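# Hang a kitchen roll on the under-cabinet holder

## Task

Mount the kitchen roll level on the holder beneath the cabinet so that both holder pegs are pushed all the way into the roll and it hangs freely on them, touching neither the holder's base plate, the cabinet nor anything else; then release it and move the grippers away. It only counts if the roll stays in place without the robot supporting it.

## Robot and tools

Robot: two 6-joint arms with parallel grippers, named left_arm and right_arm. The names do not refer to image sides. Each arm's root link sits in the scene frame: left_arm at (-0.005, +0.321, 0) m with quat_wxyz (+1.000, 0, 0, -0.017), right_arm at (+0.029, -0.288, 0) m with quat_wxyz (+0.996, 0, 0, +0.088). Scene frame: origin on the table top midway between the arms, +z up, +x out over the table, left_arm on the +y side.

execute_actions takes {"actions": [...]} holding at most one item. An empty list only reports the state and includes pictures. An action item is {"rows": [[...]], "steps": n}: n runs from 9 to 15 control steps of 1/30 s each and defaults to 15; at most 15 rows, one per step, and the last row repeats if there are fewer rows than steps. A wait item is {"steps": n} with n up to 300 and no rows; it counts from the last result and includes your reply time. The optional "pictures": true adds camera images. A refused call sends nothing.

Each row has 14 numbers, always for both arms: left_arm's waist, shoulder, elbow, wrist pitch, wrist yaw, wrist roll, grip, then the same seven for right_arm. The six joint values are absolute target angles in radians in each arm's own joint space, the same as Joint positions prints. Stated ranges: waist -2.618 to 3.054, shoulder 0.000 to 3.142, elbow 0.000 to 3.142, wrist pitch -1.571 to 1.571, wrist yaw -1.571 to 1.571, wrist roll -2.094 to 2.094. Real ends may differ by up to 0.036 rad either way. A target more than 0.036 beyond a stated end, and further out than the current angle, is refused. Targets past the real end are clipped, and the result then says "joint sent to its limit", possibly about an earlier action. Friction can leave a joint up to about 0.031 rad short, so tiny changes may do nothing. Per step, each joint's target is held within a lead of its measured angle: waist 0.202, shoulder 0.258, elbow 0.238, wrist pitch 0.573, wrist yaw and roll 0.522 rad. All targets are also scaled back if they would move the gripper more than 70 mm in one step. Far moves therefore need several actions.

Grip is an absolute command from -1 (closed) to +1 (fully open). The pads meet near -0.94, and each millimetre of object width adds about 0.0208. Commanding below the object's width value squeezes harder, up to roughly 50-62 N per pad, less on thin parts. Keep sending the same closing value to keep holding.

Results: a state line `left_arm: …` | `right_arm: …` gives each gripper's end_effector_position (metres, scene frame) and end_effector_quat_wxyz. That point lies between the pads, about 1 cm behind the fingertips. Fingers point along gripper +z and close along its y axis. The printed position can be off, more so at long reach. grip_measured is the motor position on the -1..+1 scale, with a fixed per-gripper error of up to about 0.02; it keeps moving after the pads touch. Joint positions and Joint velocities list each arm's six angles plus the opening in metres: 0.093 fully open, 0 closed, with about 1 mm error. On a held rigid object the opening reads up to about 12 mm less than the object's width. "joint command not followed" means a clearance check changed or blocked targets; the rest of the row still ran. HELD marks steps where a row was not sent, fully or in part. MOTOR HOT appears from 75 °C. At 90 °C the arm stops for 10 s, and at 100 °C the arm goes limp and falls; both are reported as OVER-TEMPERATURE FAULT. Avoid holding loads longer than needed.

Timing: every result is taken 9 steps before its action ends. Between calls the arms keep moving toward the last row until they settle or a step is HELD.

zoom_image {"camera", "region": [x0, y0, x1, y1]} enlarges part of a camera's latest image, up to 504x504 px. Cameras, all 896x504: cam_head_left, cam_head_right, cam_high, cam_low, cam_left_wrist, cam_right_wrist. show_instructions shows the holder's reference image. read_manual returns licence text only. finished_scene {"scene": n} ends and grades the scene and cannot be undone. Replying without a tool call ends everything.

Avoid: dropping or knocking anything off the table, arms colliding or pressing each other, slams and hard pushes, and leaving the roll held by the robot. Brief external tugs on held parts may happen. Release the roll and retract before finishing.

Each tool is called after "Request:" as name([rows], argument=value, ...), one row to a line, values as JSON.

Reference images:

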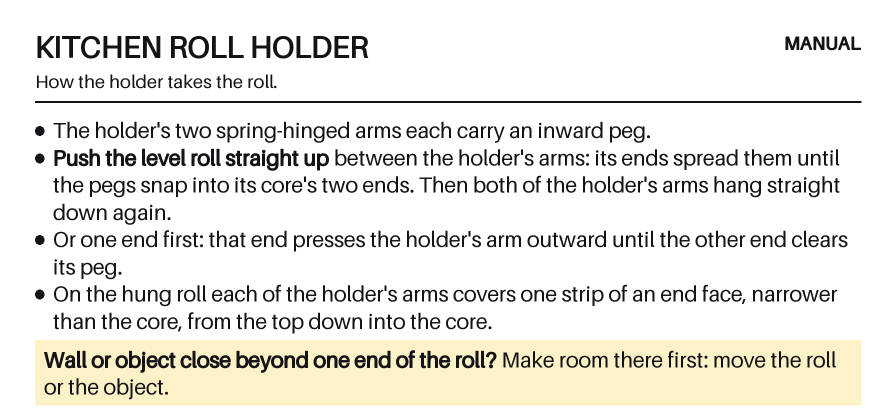

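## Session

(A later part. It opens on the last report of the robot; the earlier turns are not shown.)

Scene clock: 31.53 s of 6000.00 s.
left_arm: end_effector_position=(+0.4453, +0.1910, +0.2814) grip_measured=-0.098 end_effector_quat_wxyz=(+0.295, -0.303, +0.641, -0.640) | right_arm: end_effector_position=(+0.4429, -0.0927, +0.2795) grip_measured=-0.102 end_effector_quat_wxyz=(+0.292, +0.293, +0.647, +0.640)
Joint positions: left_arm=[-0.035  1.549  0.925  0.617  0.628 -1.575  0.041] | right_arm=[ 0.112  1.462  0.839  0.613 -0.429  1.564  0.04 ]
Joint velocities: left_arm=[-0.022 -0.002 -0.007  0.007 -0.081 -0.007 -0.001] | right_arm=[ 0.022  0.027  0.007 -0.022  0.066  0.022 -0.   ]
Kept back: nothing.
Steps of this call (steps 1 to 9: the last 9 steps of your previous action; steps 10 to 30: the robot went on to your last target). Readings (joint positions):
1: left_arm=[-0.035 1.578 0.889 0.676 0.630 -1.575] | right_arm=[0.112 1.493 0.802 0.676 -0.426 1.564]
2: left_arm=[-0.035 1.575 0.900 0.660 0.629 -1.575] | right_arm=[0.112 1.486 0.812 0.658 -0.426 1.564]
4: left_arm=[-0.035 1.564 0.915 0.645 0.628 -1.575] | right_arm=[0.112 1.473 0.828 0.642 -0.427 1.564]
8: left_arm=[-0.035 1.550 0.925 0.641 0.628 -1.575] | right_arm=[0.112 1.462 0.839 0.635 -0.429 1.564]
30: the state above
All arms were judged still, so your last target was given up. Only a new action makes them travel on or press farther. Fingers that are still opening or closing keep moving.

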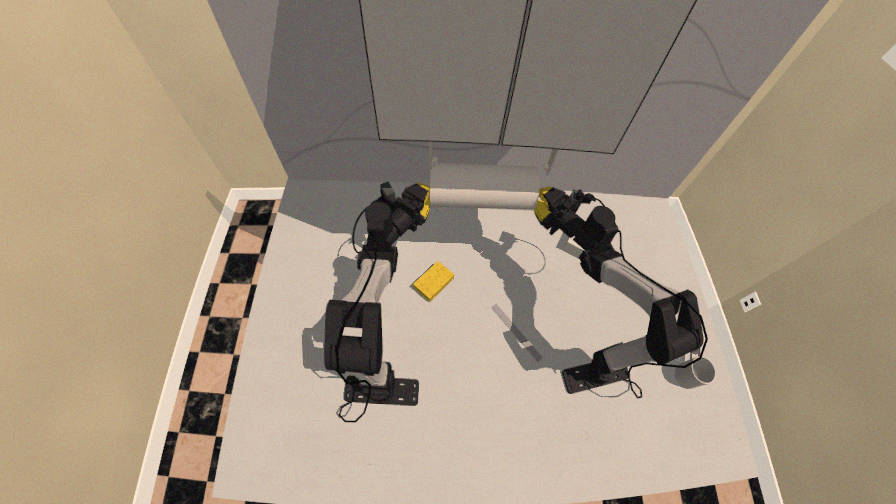

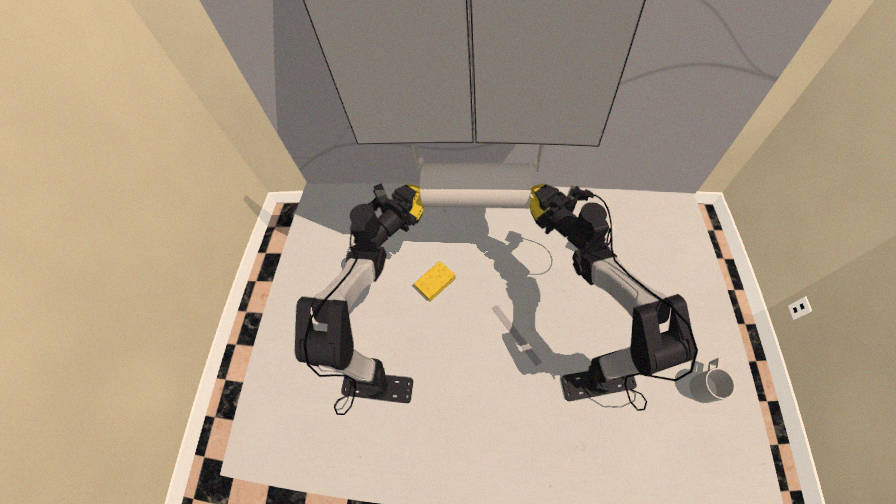

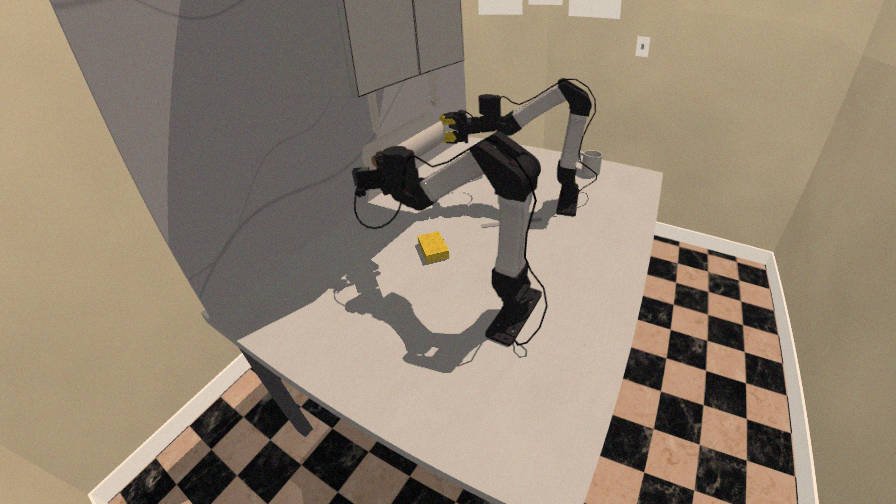

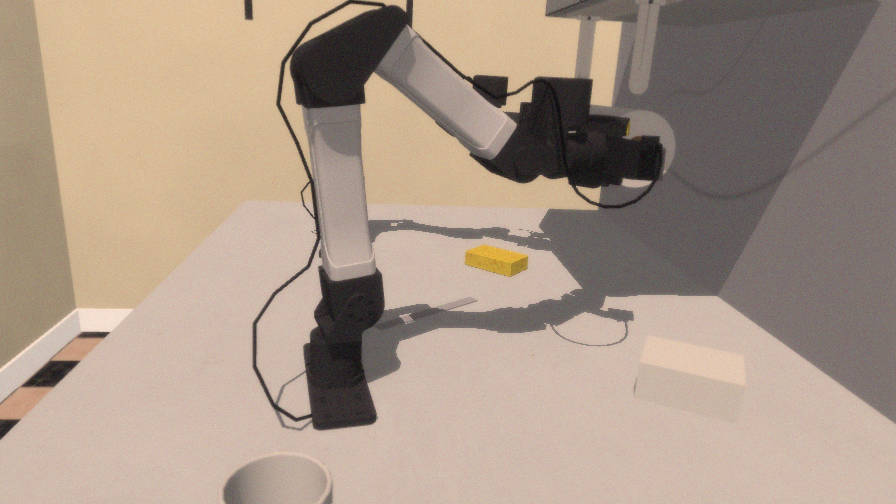

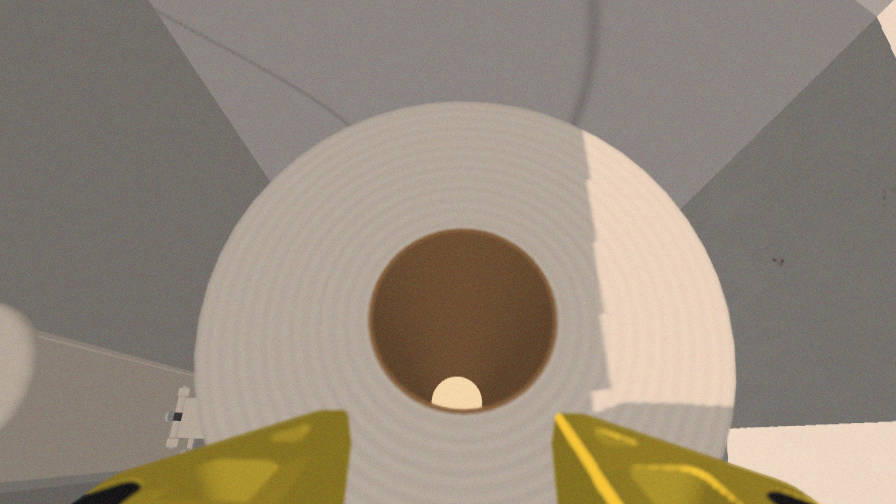

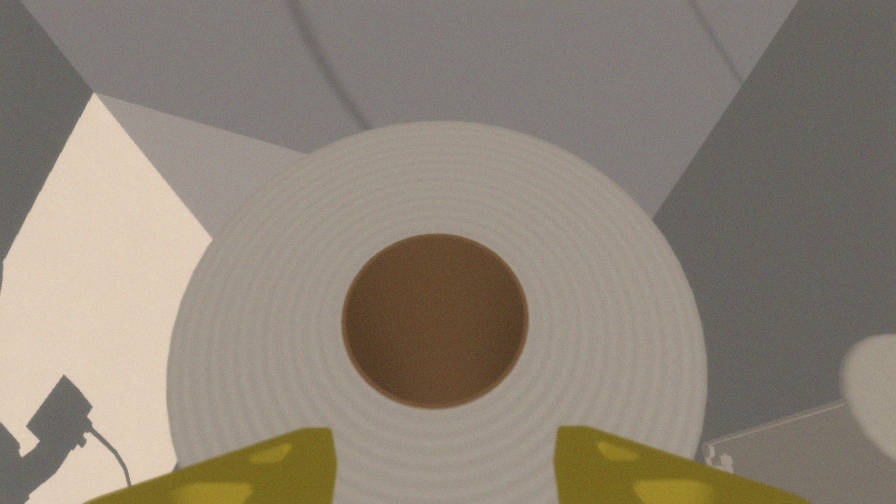

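Request:
execute_actions([
  {"rows":[[-0.12,1.49,0.91,0.62,0.796,-1.57,-0.1,0.175,1.40,0.83,0.61,-0.585,1.57,-0.1]],"steps":10},
])

Request:
execute_actions([
  {"rows":[[-0.13,1.45,0.89,0.59,0.796,-1.57,-0.1,0.17,1.352,0.815,0.578,-0.585,1.57,-0.1]],"steps":10},
])

Request:
execute_actions([
  {"steps":30},
], pictures=true)

Request:
zoom_image(camera="cam_head_right", region=[380,120,580,230])

Request:
zoom_image(camera="cam_head_left", region=[390,120,590,230])

Scene clock: 32.30 s of 6000.00 s.
left_arm: end_effector_position=(+0.4445, +0.1908, +0.2818) grip_measured=-0.098 end_effector_quat_wxyz=(+0.295, -0.303, +0.642, -0.640) | right_arm: end_effector_position=(+0.4420, -0.0929, +0.2802) grip_measured=-0.102 end_effector_quat_wxyz=(+0.292, +0.294, +0.647, +0.640)
Joint positions: left_arm=[-0.036  1.545  0.925  0.612  0.628 -1.575  0.041] | right_arm=[ 0.112  1.456  0.839  0.606 -0.429  1.564  0.04 ]
Joint velocities: left_arm=[-0.042 -0.164 -0.066 -0.271 -0.037  0.007 -0.001] | right_arm=[ 0.002 -0.227 -0.042 -0.491 -0.007  0.051 -0.   ]
Steps of this call (steps 1 to 22: nothing new was sent; step 23: the first step of this action). Readings (joint positions):
23: the state above

Scene clock: 32.63 s of 6000.00 s.
left_arm: end_effector_position=(+0.4352, +0.1882, +0.2924) grip_measured=-0.098 end_effector_quat_wxyz=(+0.298, -0.297, +0.640, -0.643) | right_arm: end_effector_position=(+0.4334, -0.0954, +0.2919) grip_measured=-0.102 end_effector_quat_wxyz=(+0.295, +0.290, +0.644, +0.643)
Joint positions: left_arm=[-0.044  1.501  0.914  0.594  0.625 -1.575  0.041] | right_arm=[ 0.112  1.407  0.834  0.576 -0.43   1.564  0.04 ]
Joint velocities: left_arm=[-0.061 -0.217 -0.144 -0.227 -0.183  0.051  0.   ] | right_arm=[-0.012 -0.232 -0.12  -0.374 -0.095 -0.037 -0.001]
Steps of this call (steps 1 to 9: the last 9 steps of your previous action; step 10: the first step of this action). Readings (joint positions):
10: the state above

Scene clock: 33.63 s of 6000.00 s.
left_arm: end_effector_position=(+0.4269, +0.1858, +0.2961) grip_measured=-0.098 end_effector_quat_wxyz=(+0.296, -0.296, +0.641, -0.644) | right_arm: end_effector_position=(+0.4254, -0.0978, +0.2966) grip_measured=-0.102 end_effector_quat_wxyz=(+0.295, +0.290, +0.645, +0.643)
Joint positions: left_arm=[-0.052  1.466  0.899  0.572  0.623 -1.576  0.041] | right_arm=[ 0.112  1.366  0.822  0.544 -0.43   1.564  0.04 ]
Joint velocities: left_arm=[-0.012 -0.007 -0.012  0.051  0.022  0.007  0.   ] | right_arm=[-0.007  0.007 -0.002 -0.066 -0.051  0.022  0.   ]
Kept back: nothing.
Steps of this call (steps 1 to 9: the last 9 steps of your previous action; steps 10 to 30: the robot went on to your last target). Readings (joint positions):
1: left_arm=[-0.046 1.493 0.907 0.587 0.625 -1.575] | right_arm=[0.112 1.396 0.829 0.566 -0.430 1.564]
2: left_arm=[-0.049 1.484 0.902 0.582 0.624 -1.576] | right_arm=[0.112 1.385 0.824 0.559 -0.430 1.564]
4: left_arm=[-0.051 1.473 0.899 0.578 0.624 -1.576] | right_arm=[0.112 1.371 0.822 0.552 -0.430 1.564]
8: left_arm=[-0.052 1.466 0.899 0.578 0.624 -1.576] | right_arm=[0.112 1.366 0.822 0.551 -0.430 1.564]
30: the state above
All arms were judged still, so your last target was given up. Only a new action makes them travel on or press farther. Fingers that are still opening or closing keep moving.

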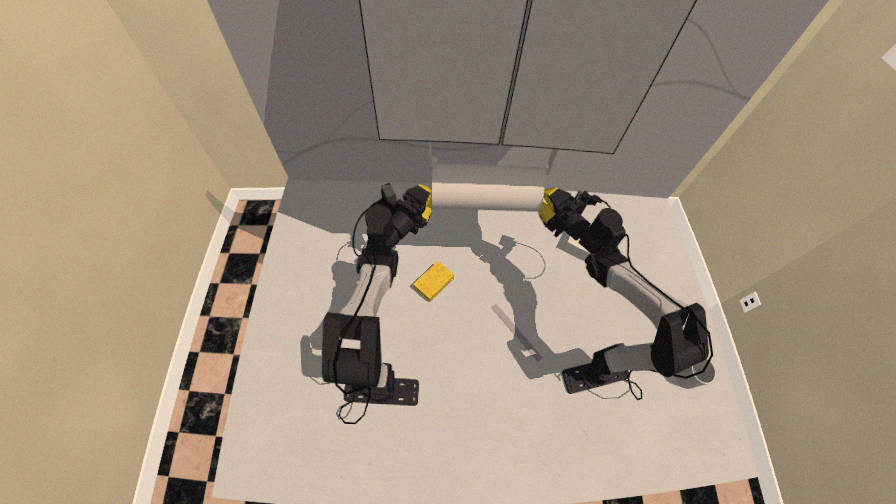

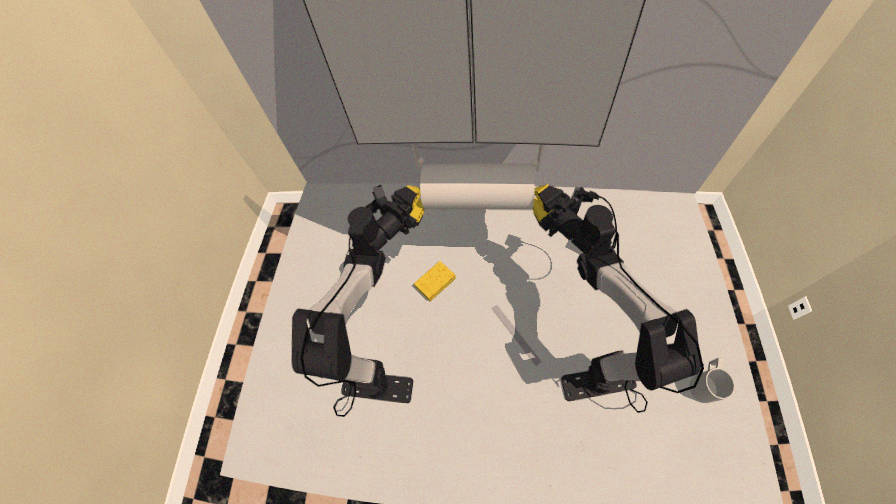

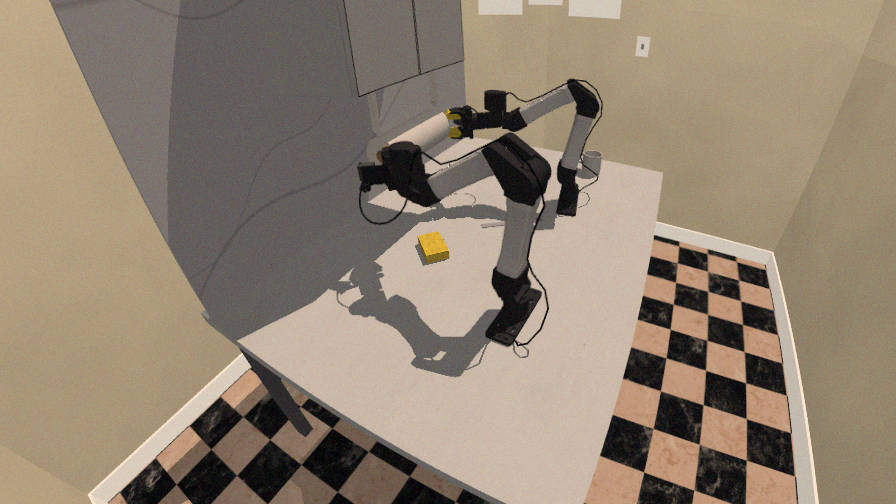

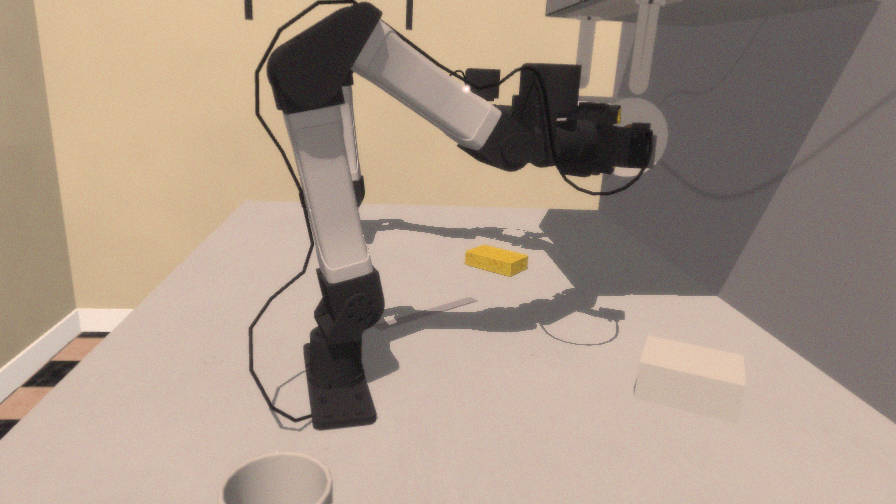

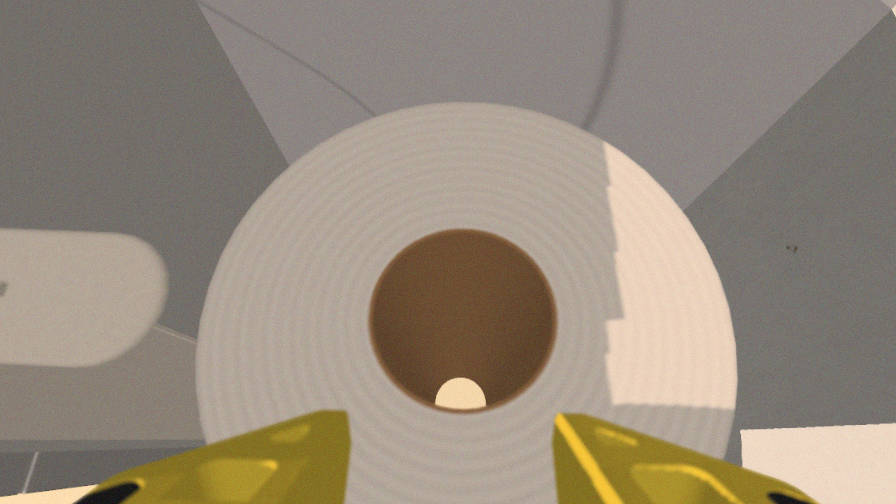

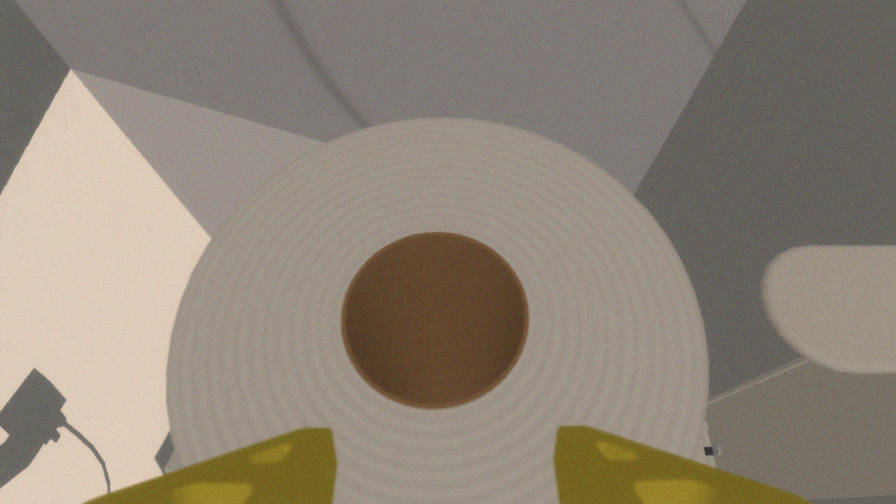

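Region (380, 120, 580, 230) of cam_head_right's 896x504 image, scaled by 2.520, with more detail than that image has; it fills the top 277 rows of this view, and the rest is white.

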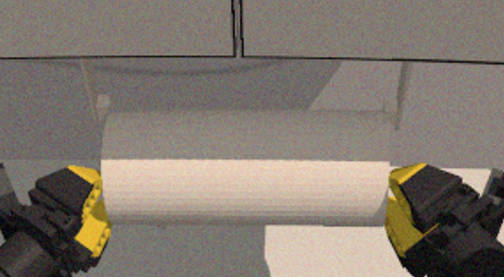

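Region (390, 120, 590, 230) of cam_head_left's 896x504 image, scaled by 2.520, with more detail than that image has; it fills the top 277 rows of this view, and the rest is white.

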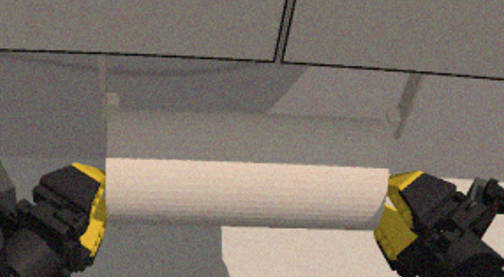

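Request:
execute_actions([
  {"rows":[[-0.14,1.435,0.98,0.525,0.796,-1.57,-0.1,0.162,1.34,0.89,0.525,-0.585,1.57,-0.1]],"steps":12},
])

Request:
execute_actions([
  {"rows":[[-0.14,1.418,1.035,0.455,0.796,-1.57,-0.1,0.162,1.33,0.95,0.455,-0.585,1.57,-0.1]],"steps":12},
])

Request:
execute_actions([
  {"steps":25},
], pictures=true)

Request:
zoom_image(camera="cam_head_right", region=[380,120,580,230])

Scene clock: 34.40 s of 6000.00 s.
left_arm: end_effector_position=(+0.4287, +0.1836, +0.3024) grip_measured=-0.098 end_effector_quat_wxyz=(+0.292, -0.298, +0.643, -0.643) | right_arm: end_effector_position=(+0.4274, -0.0998, +0.2993) grip_measured=-0.102 end_effector_quat_wxyz=(+0.294, +0.295, +0.646, +0.640)
Joint positions: left_arm=[-0.057  1.465  0.932  0.529  0.62  -1.576  0.041] | right_arm=[ 0.106  1.364  0.841  0.514 -0.43   1.564  0.04 ]
Joint velocities: left_arm=[-0.066 -0.037  0.305 -0.183  0.037 -0.051 -0.   ] | right_arm=[-0.056 -0.042  0.193 -0.154 -0.007 -0.007 -0.   ]
Steps of this call (steps 1 to 20: nothing new was sent; steps 21 to 23: the first 3 steps of this action). Readings (joint positions):
21: left_arm=[-0.053 1.466 0.907 0.558 0.623 -1.576] | right_arm=[0.111 1.365 0.826 0.535 -0.430 1.564]
22: left_arm=[-0.055 1.466 0.920 0.539 0.621 -1.576] | right_arm=[0.109 1.365 0.834 0.521 -0.430 1.564]
23: the state above

Scene clock: 34.80 s of 6000.00 s.
left_arm: end_effector_position=(+0.4290, +0.1822, +0.3176) grip_measured=-0.098 end_effector_quat_wxyz=(+0.290, -0.298, +0.643, -0.642) | right_arm: end_effector_position=(+0.4294, -0.1013, +0.3146) grip_measured=-0.102 end_effector_quat_wxyz=(+0.296, +0.296, +0.645, +0.639)
Joint positions: left_arm=[-0.061  1.45   0.985  0.458  0.618 -1.576  0.041] | right_arm=[ 0.102  1.353  0.893  0.452 -0.428  1.564  0.04 ]
Joint velocities: left_arm=[-0.017 -0.071  0.305 -0.286 -0.11   0.022 -0.   ] | right_arm=[ 0.002 -0.056  0.369 -0.344 -0.037 -0.022 -0.   ]
Steps of this call (steps 1 to 9: the last 9 steps of your previous action; steps 10 to 12: the first 3 steps of this action). Readings (joint positions):
10: left_arm=[-0.061 1.451 0.960 0.489 0.620 -1.576] | right_arm=[0.102 1.353 0.867 0.485 -0.429 1.564]
11: left_arm=[-0.061 1.451 0.973 0.469 0.619 -1.576] | right_arm=[0.102 1.353 0.881 0.465 -0.428 1.564]
12: the state above

Scene clock: 35.63 s of 6000.00 s.
left_arm: end_effector_position=(+0.4286, +0.1835, +0.3203) grip_measured=-0.098 end_effector_quat_wxyz=(+0.288, -0.306, +0.645, -0.638) | right_arm: end_effector_position=(+0.4293, -0.1002, +0.3159) grip_measured=-0.102 end_effector_quat_wxyz=(+0.289, +0.299, +0.649, +0.637)
Joint positions: left_arm=[-0.061  1.44   1.001  0.414  0.609 -1.575  0.04 ] | right_arm=[ 0.102  1.352  0.912  0.417 -0.435  1.566  0.04 ]
Joint velocities: left_arm=[-0.007 -0.007 -0.007  0.007 -0.037 -0.037 -0.001] | right_arm=[ 0.012 -0.017  0.007  0.037  0.022 -0.007 -0.001]
Kept back: nothing.
Steps of this call (steps 1 to 9: the last 9 steps of your previous action; steps 10 to 25: the robot went on to your last target). Readings (joint positions):
1: left_arm=[-0.061 1.448 0.993 0.449 0.615 -1.576] | right_arm=[0.102 1.352 0.902 0.440 -0.429 1.564]
2: left_arm=[-0.061 1.444 0.998 0.443 0.613 -1.576] | right_arm=[0.102 1.352 0.907 0.431 -0.429 1.564]
4: left_arm=[-0.061 1.440 1.001 0.432 0.612 -1.575] | right_arm=[0.102 1.352 0.909 0.424 -0.431 1.566]
8: left_arm=[-0.061 1.440 1.001 0.416 0.610 -1.575] | right_arm=[0.102 1.352 0.911 0.419 -0.434 1.566]
25: the state above

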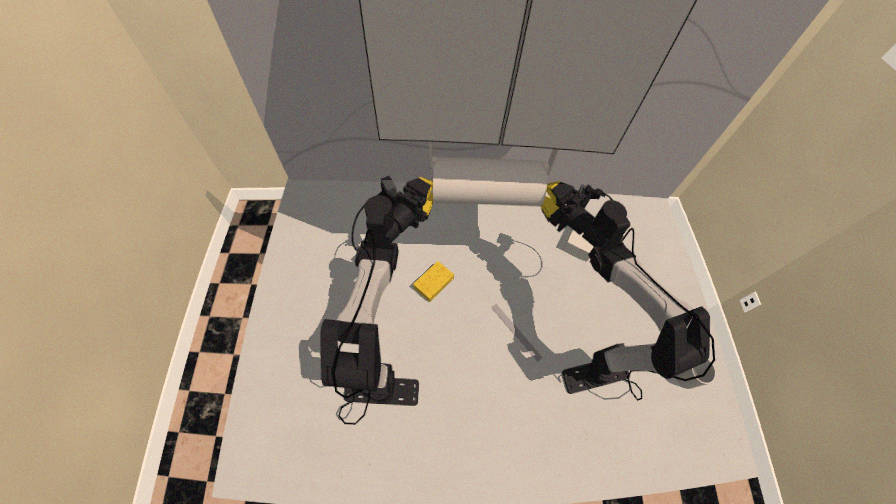

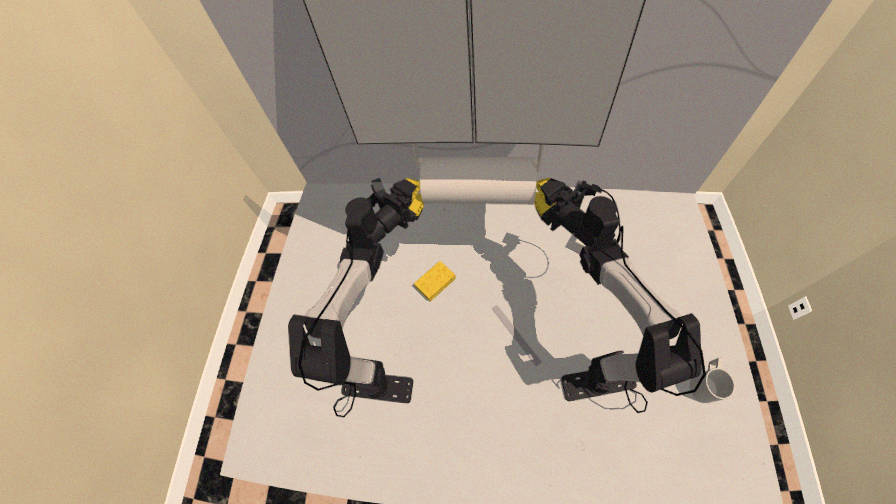

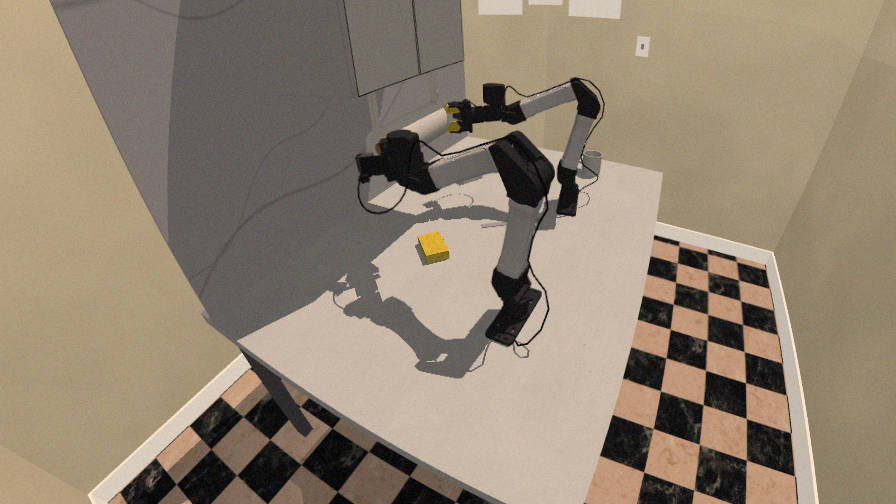

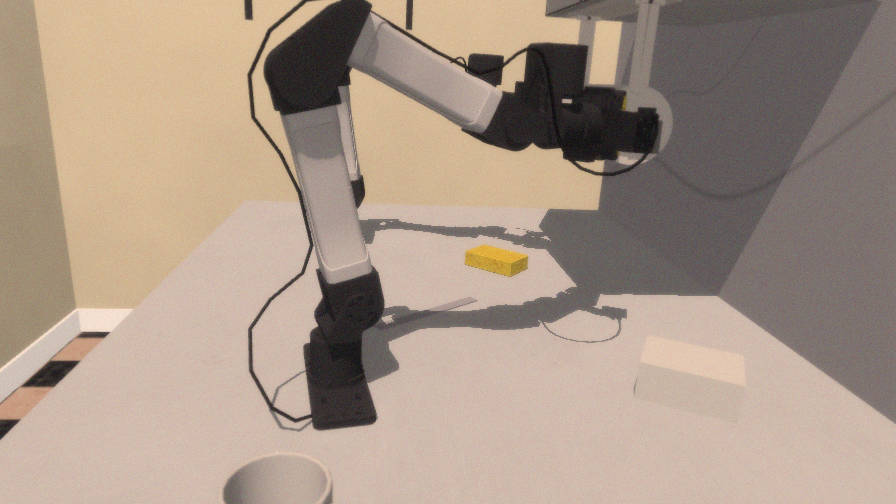

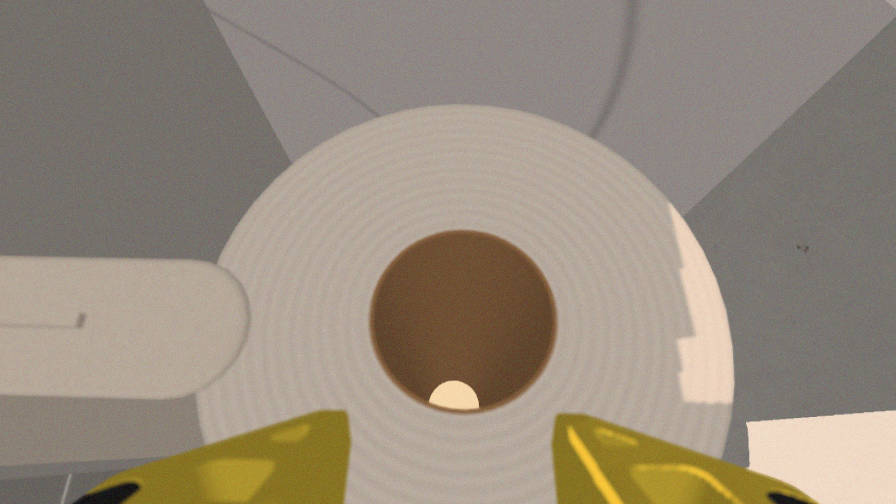

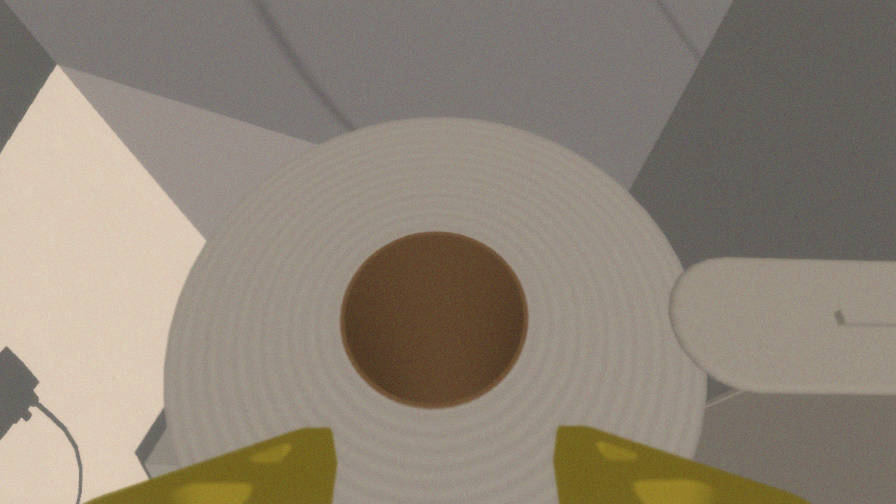

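Region (380, 120, 580, 230) of cam_head_right's 896x504 image, scaled by 2.520, with more detail than that image has; it fills the top 277 rows of this view, and the rest is white.

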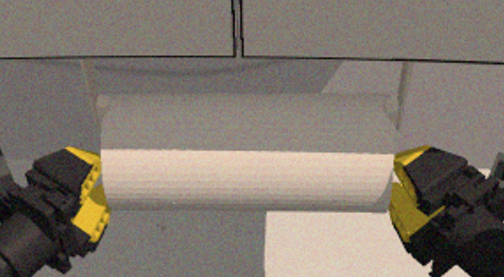

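Both outside the faces. Pull back ~4 mm, squeeze a bit more, push up.

Request:
execute_actions([
  {"rows":[[-0.16,1.39,1.06,0.46,0.84,-1.57,-0.1,0.185,1.295,0.97,0.46,-0.63,1.57,-0.1]],"steps":15},
])

Request:
execute_actions([
  {"rows":[[-0.16,1.38,1.11,0.40,0.84,-1.57,-0.1,0.185,1.288,1.02,0.40,-0.63,1.57,-0.1]],"steps":15},
])

Request:
execute_actions([
  {"steps":25},
], pictures=true)

Scene clock: 36.30 s of 6000.00 s.
left_arm: end_effector_position=(+0.4250, +0.1823, +0.3288) grip_measured=-0.098 end_effector_quat_wxyz=(+0.289, -0.303, +0.645, -0.640) | right_arm: end_effector_position=(+0.4223, -0.0997, +0.3232) grip_measured=-0.102 end_effector_quat_wxyz=(+0.285, +0.296, +0.650, +0.639)
Joint positions: left_arm=[-0.064  1.422  1.015  0.389  0.609 -1.575  0.04 ] | right_arm=[ 0.105  1.323  0.919  0.382 -0.443  1.568  0.04 ]
Joint velocities: left_arm=[-0.017 -0.002  0.017 -0.154 -0.066  0.037  0.001] | right_arm=[-0.002 -0.037 -0.007 -0.095 -0.007  0.051 -0.001]
Steps of this call (steps 1 to 14: the robot went on to your last target; steps 15 to 20: the first 6 steps of this action). Readings (joint positions):
15: left_arm=[-0.062 1.438 1.003 0.411 0.609 -1.575] | right_arm=[0.103 1.348 0.914 0.413 -0.438 1.566]
16: left_arm=[-0.062 1.435 1.007 0.405 0.609 -1.575] | right_arm=[0.104 1.342 0.915 0.404 -0.440 1.567]
18: left_arm=[-0.062 1.427 1.013 0.398 0.609 -1.575] | right_arm=[0.105 1.329 0.918 0.391 -0.443 1.567]
20: the state above

Scene clock: 36.80 s of 6000.00 s.
left_arm: end_effector_position=(+0.4260, +0.1826, +0.3316) grip_measured=-0.098 end_effector_quat_wxyz=(+0.280, -0.314, +0.650, -0.633) | right_arm: end_effector_position=(+0.4227, -0.0996, +0.3276) grip_measured=-0.102 end_effector_quat_wxyz=(+0.277, +0.304, +0.657, +0.632)
Joint positions: left_arm=[-0.064  1.42   1.053  0.315  0.606 -1.575  0.04 ] | right_arm=[ 0.105  1.319  0.96   0.307 -0.443  1.57   0.04 ]
Joint velocities: left_arm=[-0.002 -0.007  0.046 -0.198 -0.095 -0.007 -0.   ] | right_arm=[ 0.007 -0.002  0.027 -0.198 -0.007  0.066 -0.001]
Steps of this call (steps 1 to 9: the last 9 steps of your previous action; steps 10 to 15: the first 6 steps of this action). Readings (joint positions):
10: left_arm=[-0.064 1.422 1.024 0.372 0.608 -1.575] | right_arm=[0.105 1.322 0.928 0.365 -0.442 1.569]
11: left_arm=[-0.064 1.422 1.034 0.354 0.606 -1.575] | right_arm=[0.105 1.322 0.940 0.347 -0.442 1.569]
13: left_arm=[-0.064 1.421 1.048 0.329 0.606 -1.575] | right_arm=[0.105 1.321 0.956 0.321 -0.443 1.569]
15: the state above

Scene clock: 37.63 s of 6000.00 s.
left_arm: end_effector_position=(+0.4256, +0.1827, +0.3317) grip_measured=-0.098 end_effector_quat_wxyz=(+0.277, -0.317, +0.651, -0.631) | right_arm: end_effector_position=(+0.4224, -0.0997, +0.3277) grip_measured=-0.102 end_effector_quat_wxyz=(+0.275, +0.306, +0.658, +0.631)
Joint positions: left_arm=[-0.064  1.418  1.058  0.3    0.606 -1.575  0.04 ] | right_arm=[ 0.105  1.317  0.965  0.295 -0.443  1.571  0.04 ]
Joint velocities: left_arm=[-0.017  0.007 -0.012  0.007 -0.007  0.007 -0.   ] | right_arm=[ 0.007  0.002  0.002  0.095 -0.022  0.007 -0.001]
Kept back: nothing.
Steps of this call (steps 1 to 9: the last 9 steps of your previous action; steps 10 to 25: the robot went on to your last target). Readings (joint positions):
1: left_arm=[-0.064 1.420 1.055 0.311 0.606 -1.575] | right_arm=[0.105 1.318 0.961 0.304 -0.443 1.570]
2: left_arm=[-0.064 1.419 1.055 0.308 0.606 -1.575] | right_arm=[0.105 1.318 0.962 0.301 -0.443 1.570]
4: left_arm=[-0.064 1.418 1.057 0.304 0.606 -1.575] | right_arm=[0.105 1.318 0.963 0.298 -0.443 1.570]
8: left_arm=[-0.064 1.418 1.058 0.301 0.606 -1.575] | right_arm=[0.105 1.317 0.964 0.296 -0.443 1.571]
25: the state above

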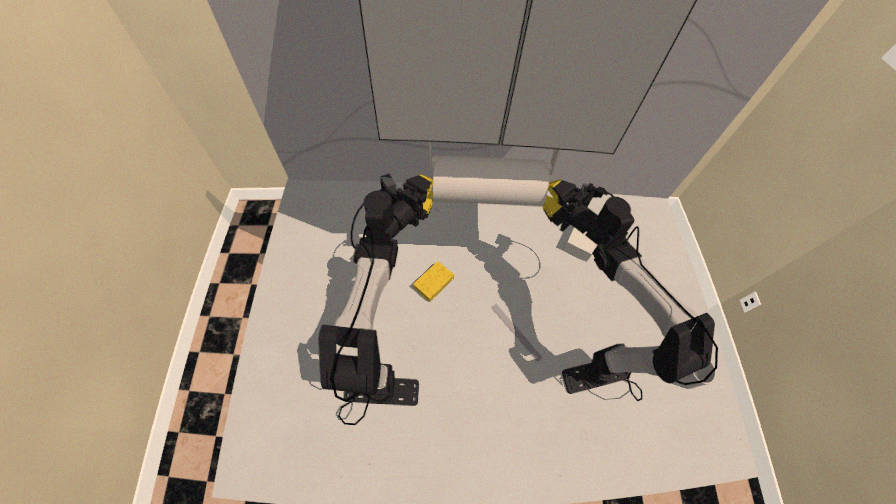

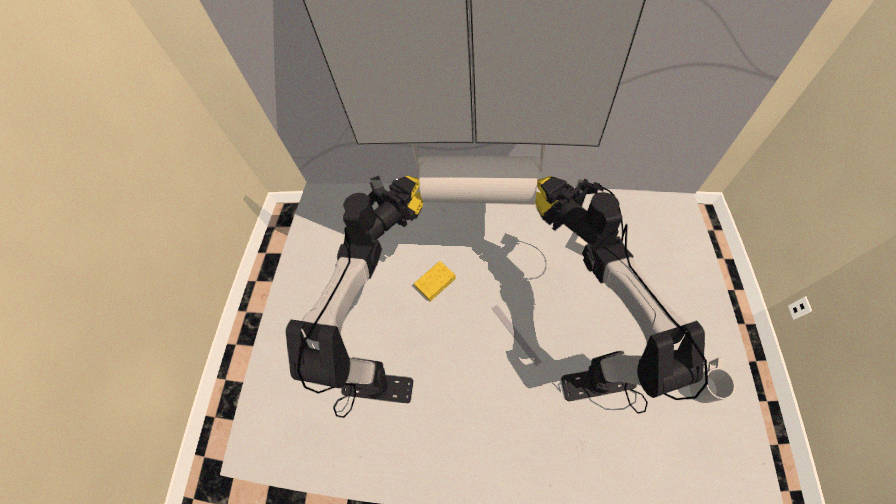

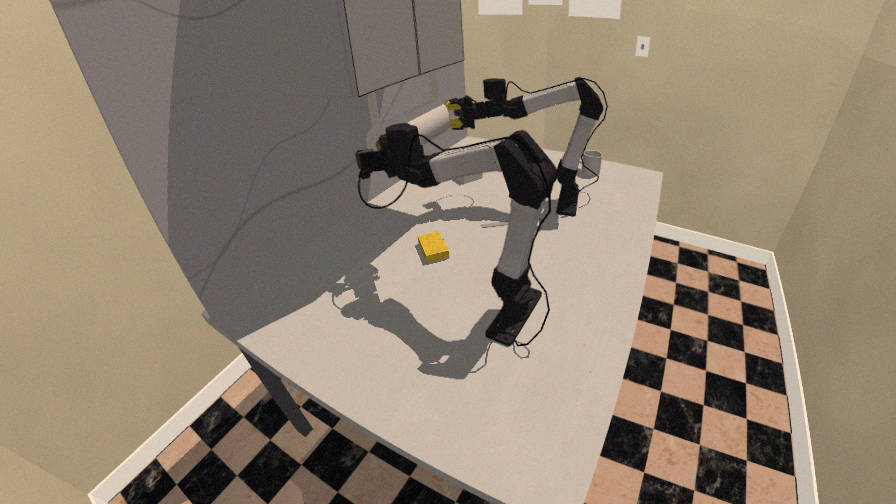

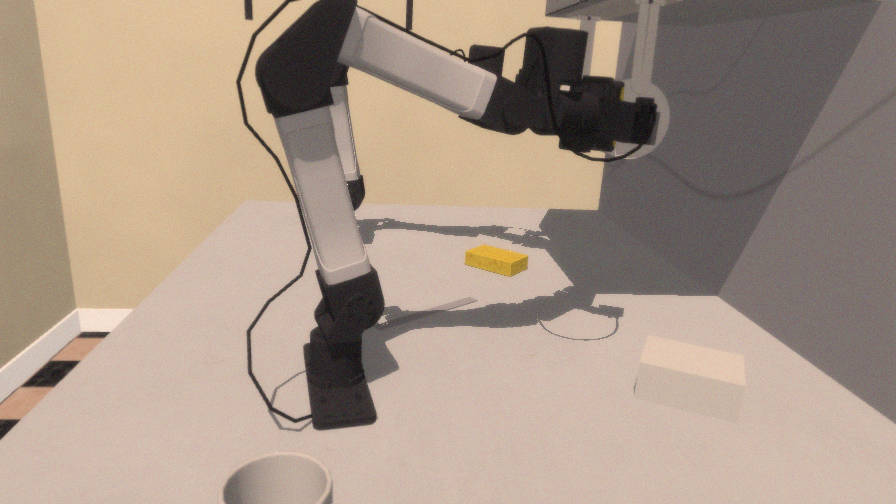

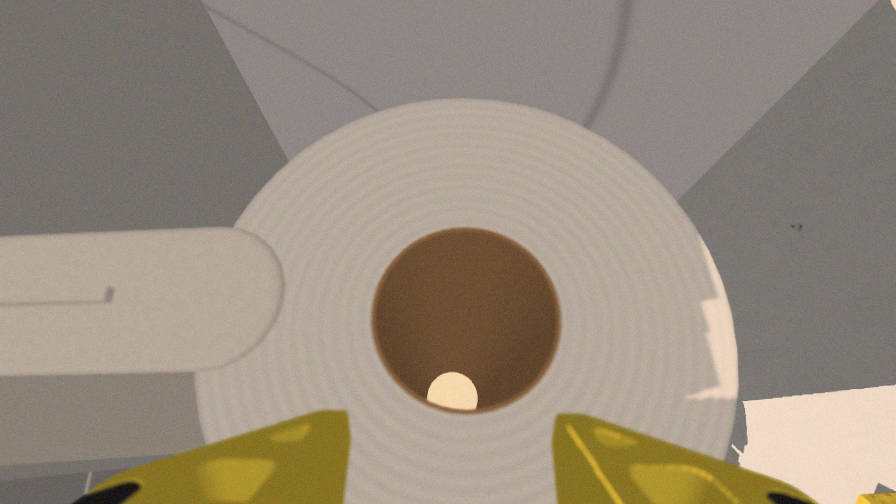

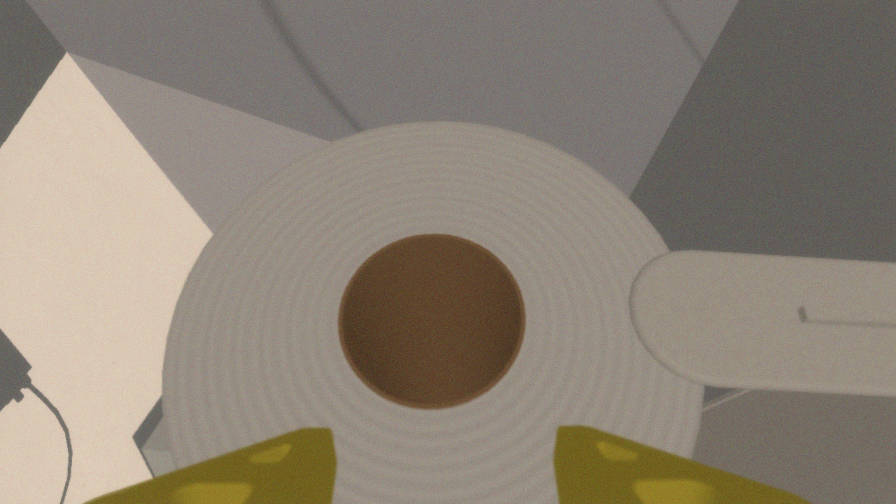

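Holding; need more wrist pitch torque.

Request:
execute_actions([
  {"rows":[[-0.16,1.385,1.125,0.48,0.84,-1.57,-0.1,0.185,1.30,1.045,0.48,-0.63,1.57,-0.1]],"steps":15},
])

Request:
execute_actions([
  {"steps":25},
])

Scene clock: 38.07 s of 6000.00 s.
left_arm: end_effector_position=(+0.4259, +0.1830, +0.3327) grip_measured=-0.098 end_effector_quat_wxyz=(+0.280, -0.316, +0.650, -0.632) | right_arm: end_effector_position=(+0.4227, -0.0998, +0.3299) grip_measured=-0.102 end_effector_quat_wxyz=(+0.277, +0.305, +0.656, +0.632)
Joint positions: left_arm=[-0.064  1.418  1.058  0.305  0.604 -1.575  0.04 ] | right_arm=[ 0.105  1.317  0.968  0.297 -0.442  1.571  0.04 ]
Joint velocities: left_arm=[-0.002 -0.027 -0.002  0.007 -0.022 -0.007  0.001] | right_arm=[-0.002  0.007  0.012 -0.037 -0.007 -0.051  0.001]
Steps of this call (steps 1 to 7: the robot went on to your last target; steps 8 to 13: the first 6 steps of this action). Readings (joint positions):
8: left_arm=[-0.064 1.418 1.058 0.303 0.604 -1.575] | right_arm=[0.105 1.317 0.966 0.297 -0.442 1.571]
9: left_arm=[-0.064 1.418 1.058 0.305 0.604 -1.575] | right_arm=[0.105 1.317 0.967 0.297 -0.442 1.571]
11: left_arm=[-0.064 1.418 1.058 0.305 0.604 -1.575] | right_arm=[0.105 1.317 0.968 0.297 -0.442 1.571]
13: the state above

Scene clock: 38.90 s of 6000.00 s.
left_arm: end_effector_position=(+0.4259, +0.1830, +0.3327) grip_measured=-0.098 end_effector_quat_wxyz=(+0.280, -0.316, +0.650, -0.632) | right_arm: end_effector_position=(+0.4227, -0.0998, +0.3299) grip_measured=-0.102 end_effector_quat_wxyz=(+0.277, +0.305, +0.656, +0.632)
Joint positions: left_arm=[-0.064  1.418  1.058  0.305  0.604 -1.575  0.04 ] | right_arm=[ 0.105  1.317  0.968  0.297 -0.442  1.571  0.04 ]
Joint velocities: left_arm=[ 0.002  0.002  0.022 -0.022  0.007 -0.007 -0.   ] | right_arm=[-0.012  0.002 -0.007  0.022 -0.007  0.051 -0.001]
Kept back: nothing.
Steps of this call (steps 1 to 9: the last 9 steps of your previous action; steps 10 to 15: the robot went on to your last target; steps 16 to 25: nothing new was sent). Readings (joint positions):
1: left_arm=[-0.064 1.418 1.058 0.305 0.604 -1.575] | right_arm=[0.105 1.317 0.968 0.297 -0.442 1.571]
2: left_arm=[-0.064 1.418 1.058 0.305 0.604 -1.575] | right_arm=[0.105 1.317 0.968 0.297 -0.442 1.571]
4: left_arm=[-0.064 1.418 1.058 0.305 0.604 -1.575] | right_arm=[0.105 1.317 0.968 0.297 -0.442 1.571]
8: left_arm=[-0.064 1.418 1.058 0.305 0.604 -1.575] | right_arm=[0.105 1.317 0.968 0.297 -0.442 1.571]
25: the state above
All arms were judged still, so your last target was given up. Only a new action makes them travel on or press farther. Fingers that are still opening or closing keep moving.


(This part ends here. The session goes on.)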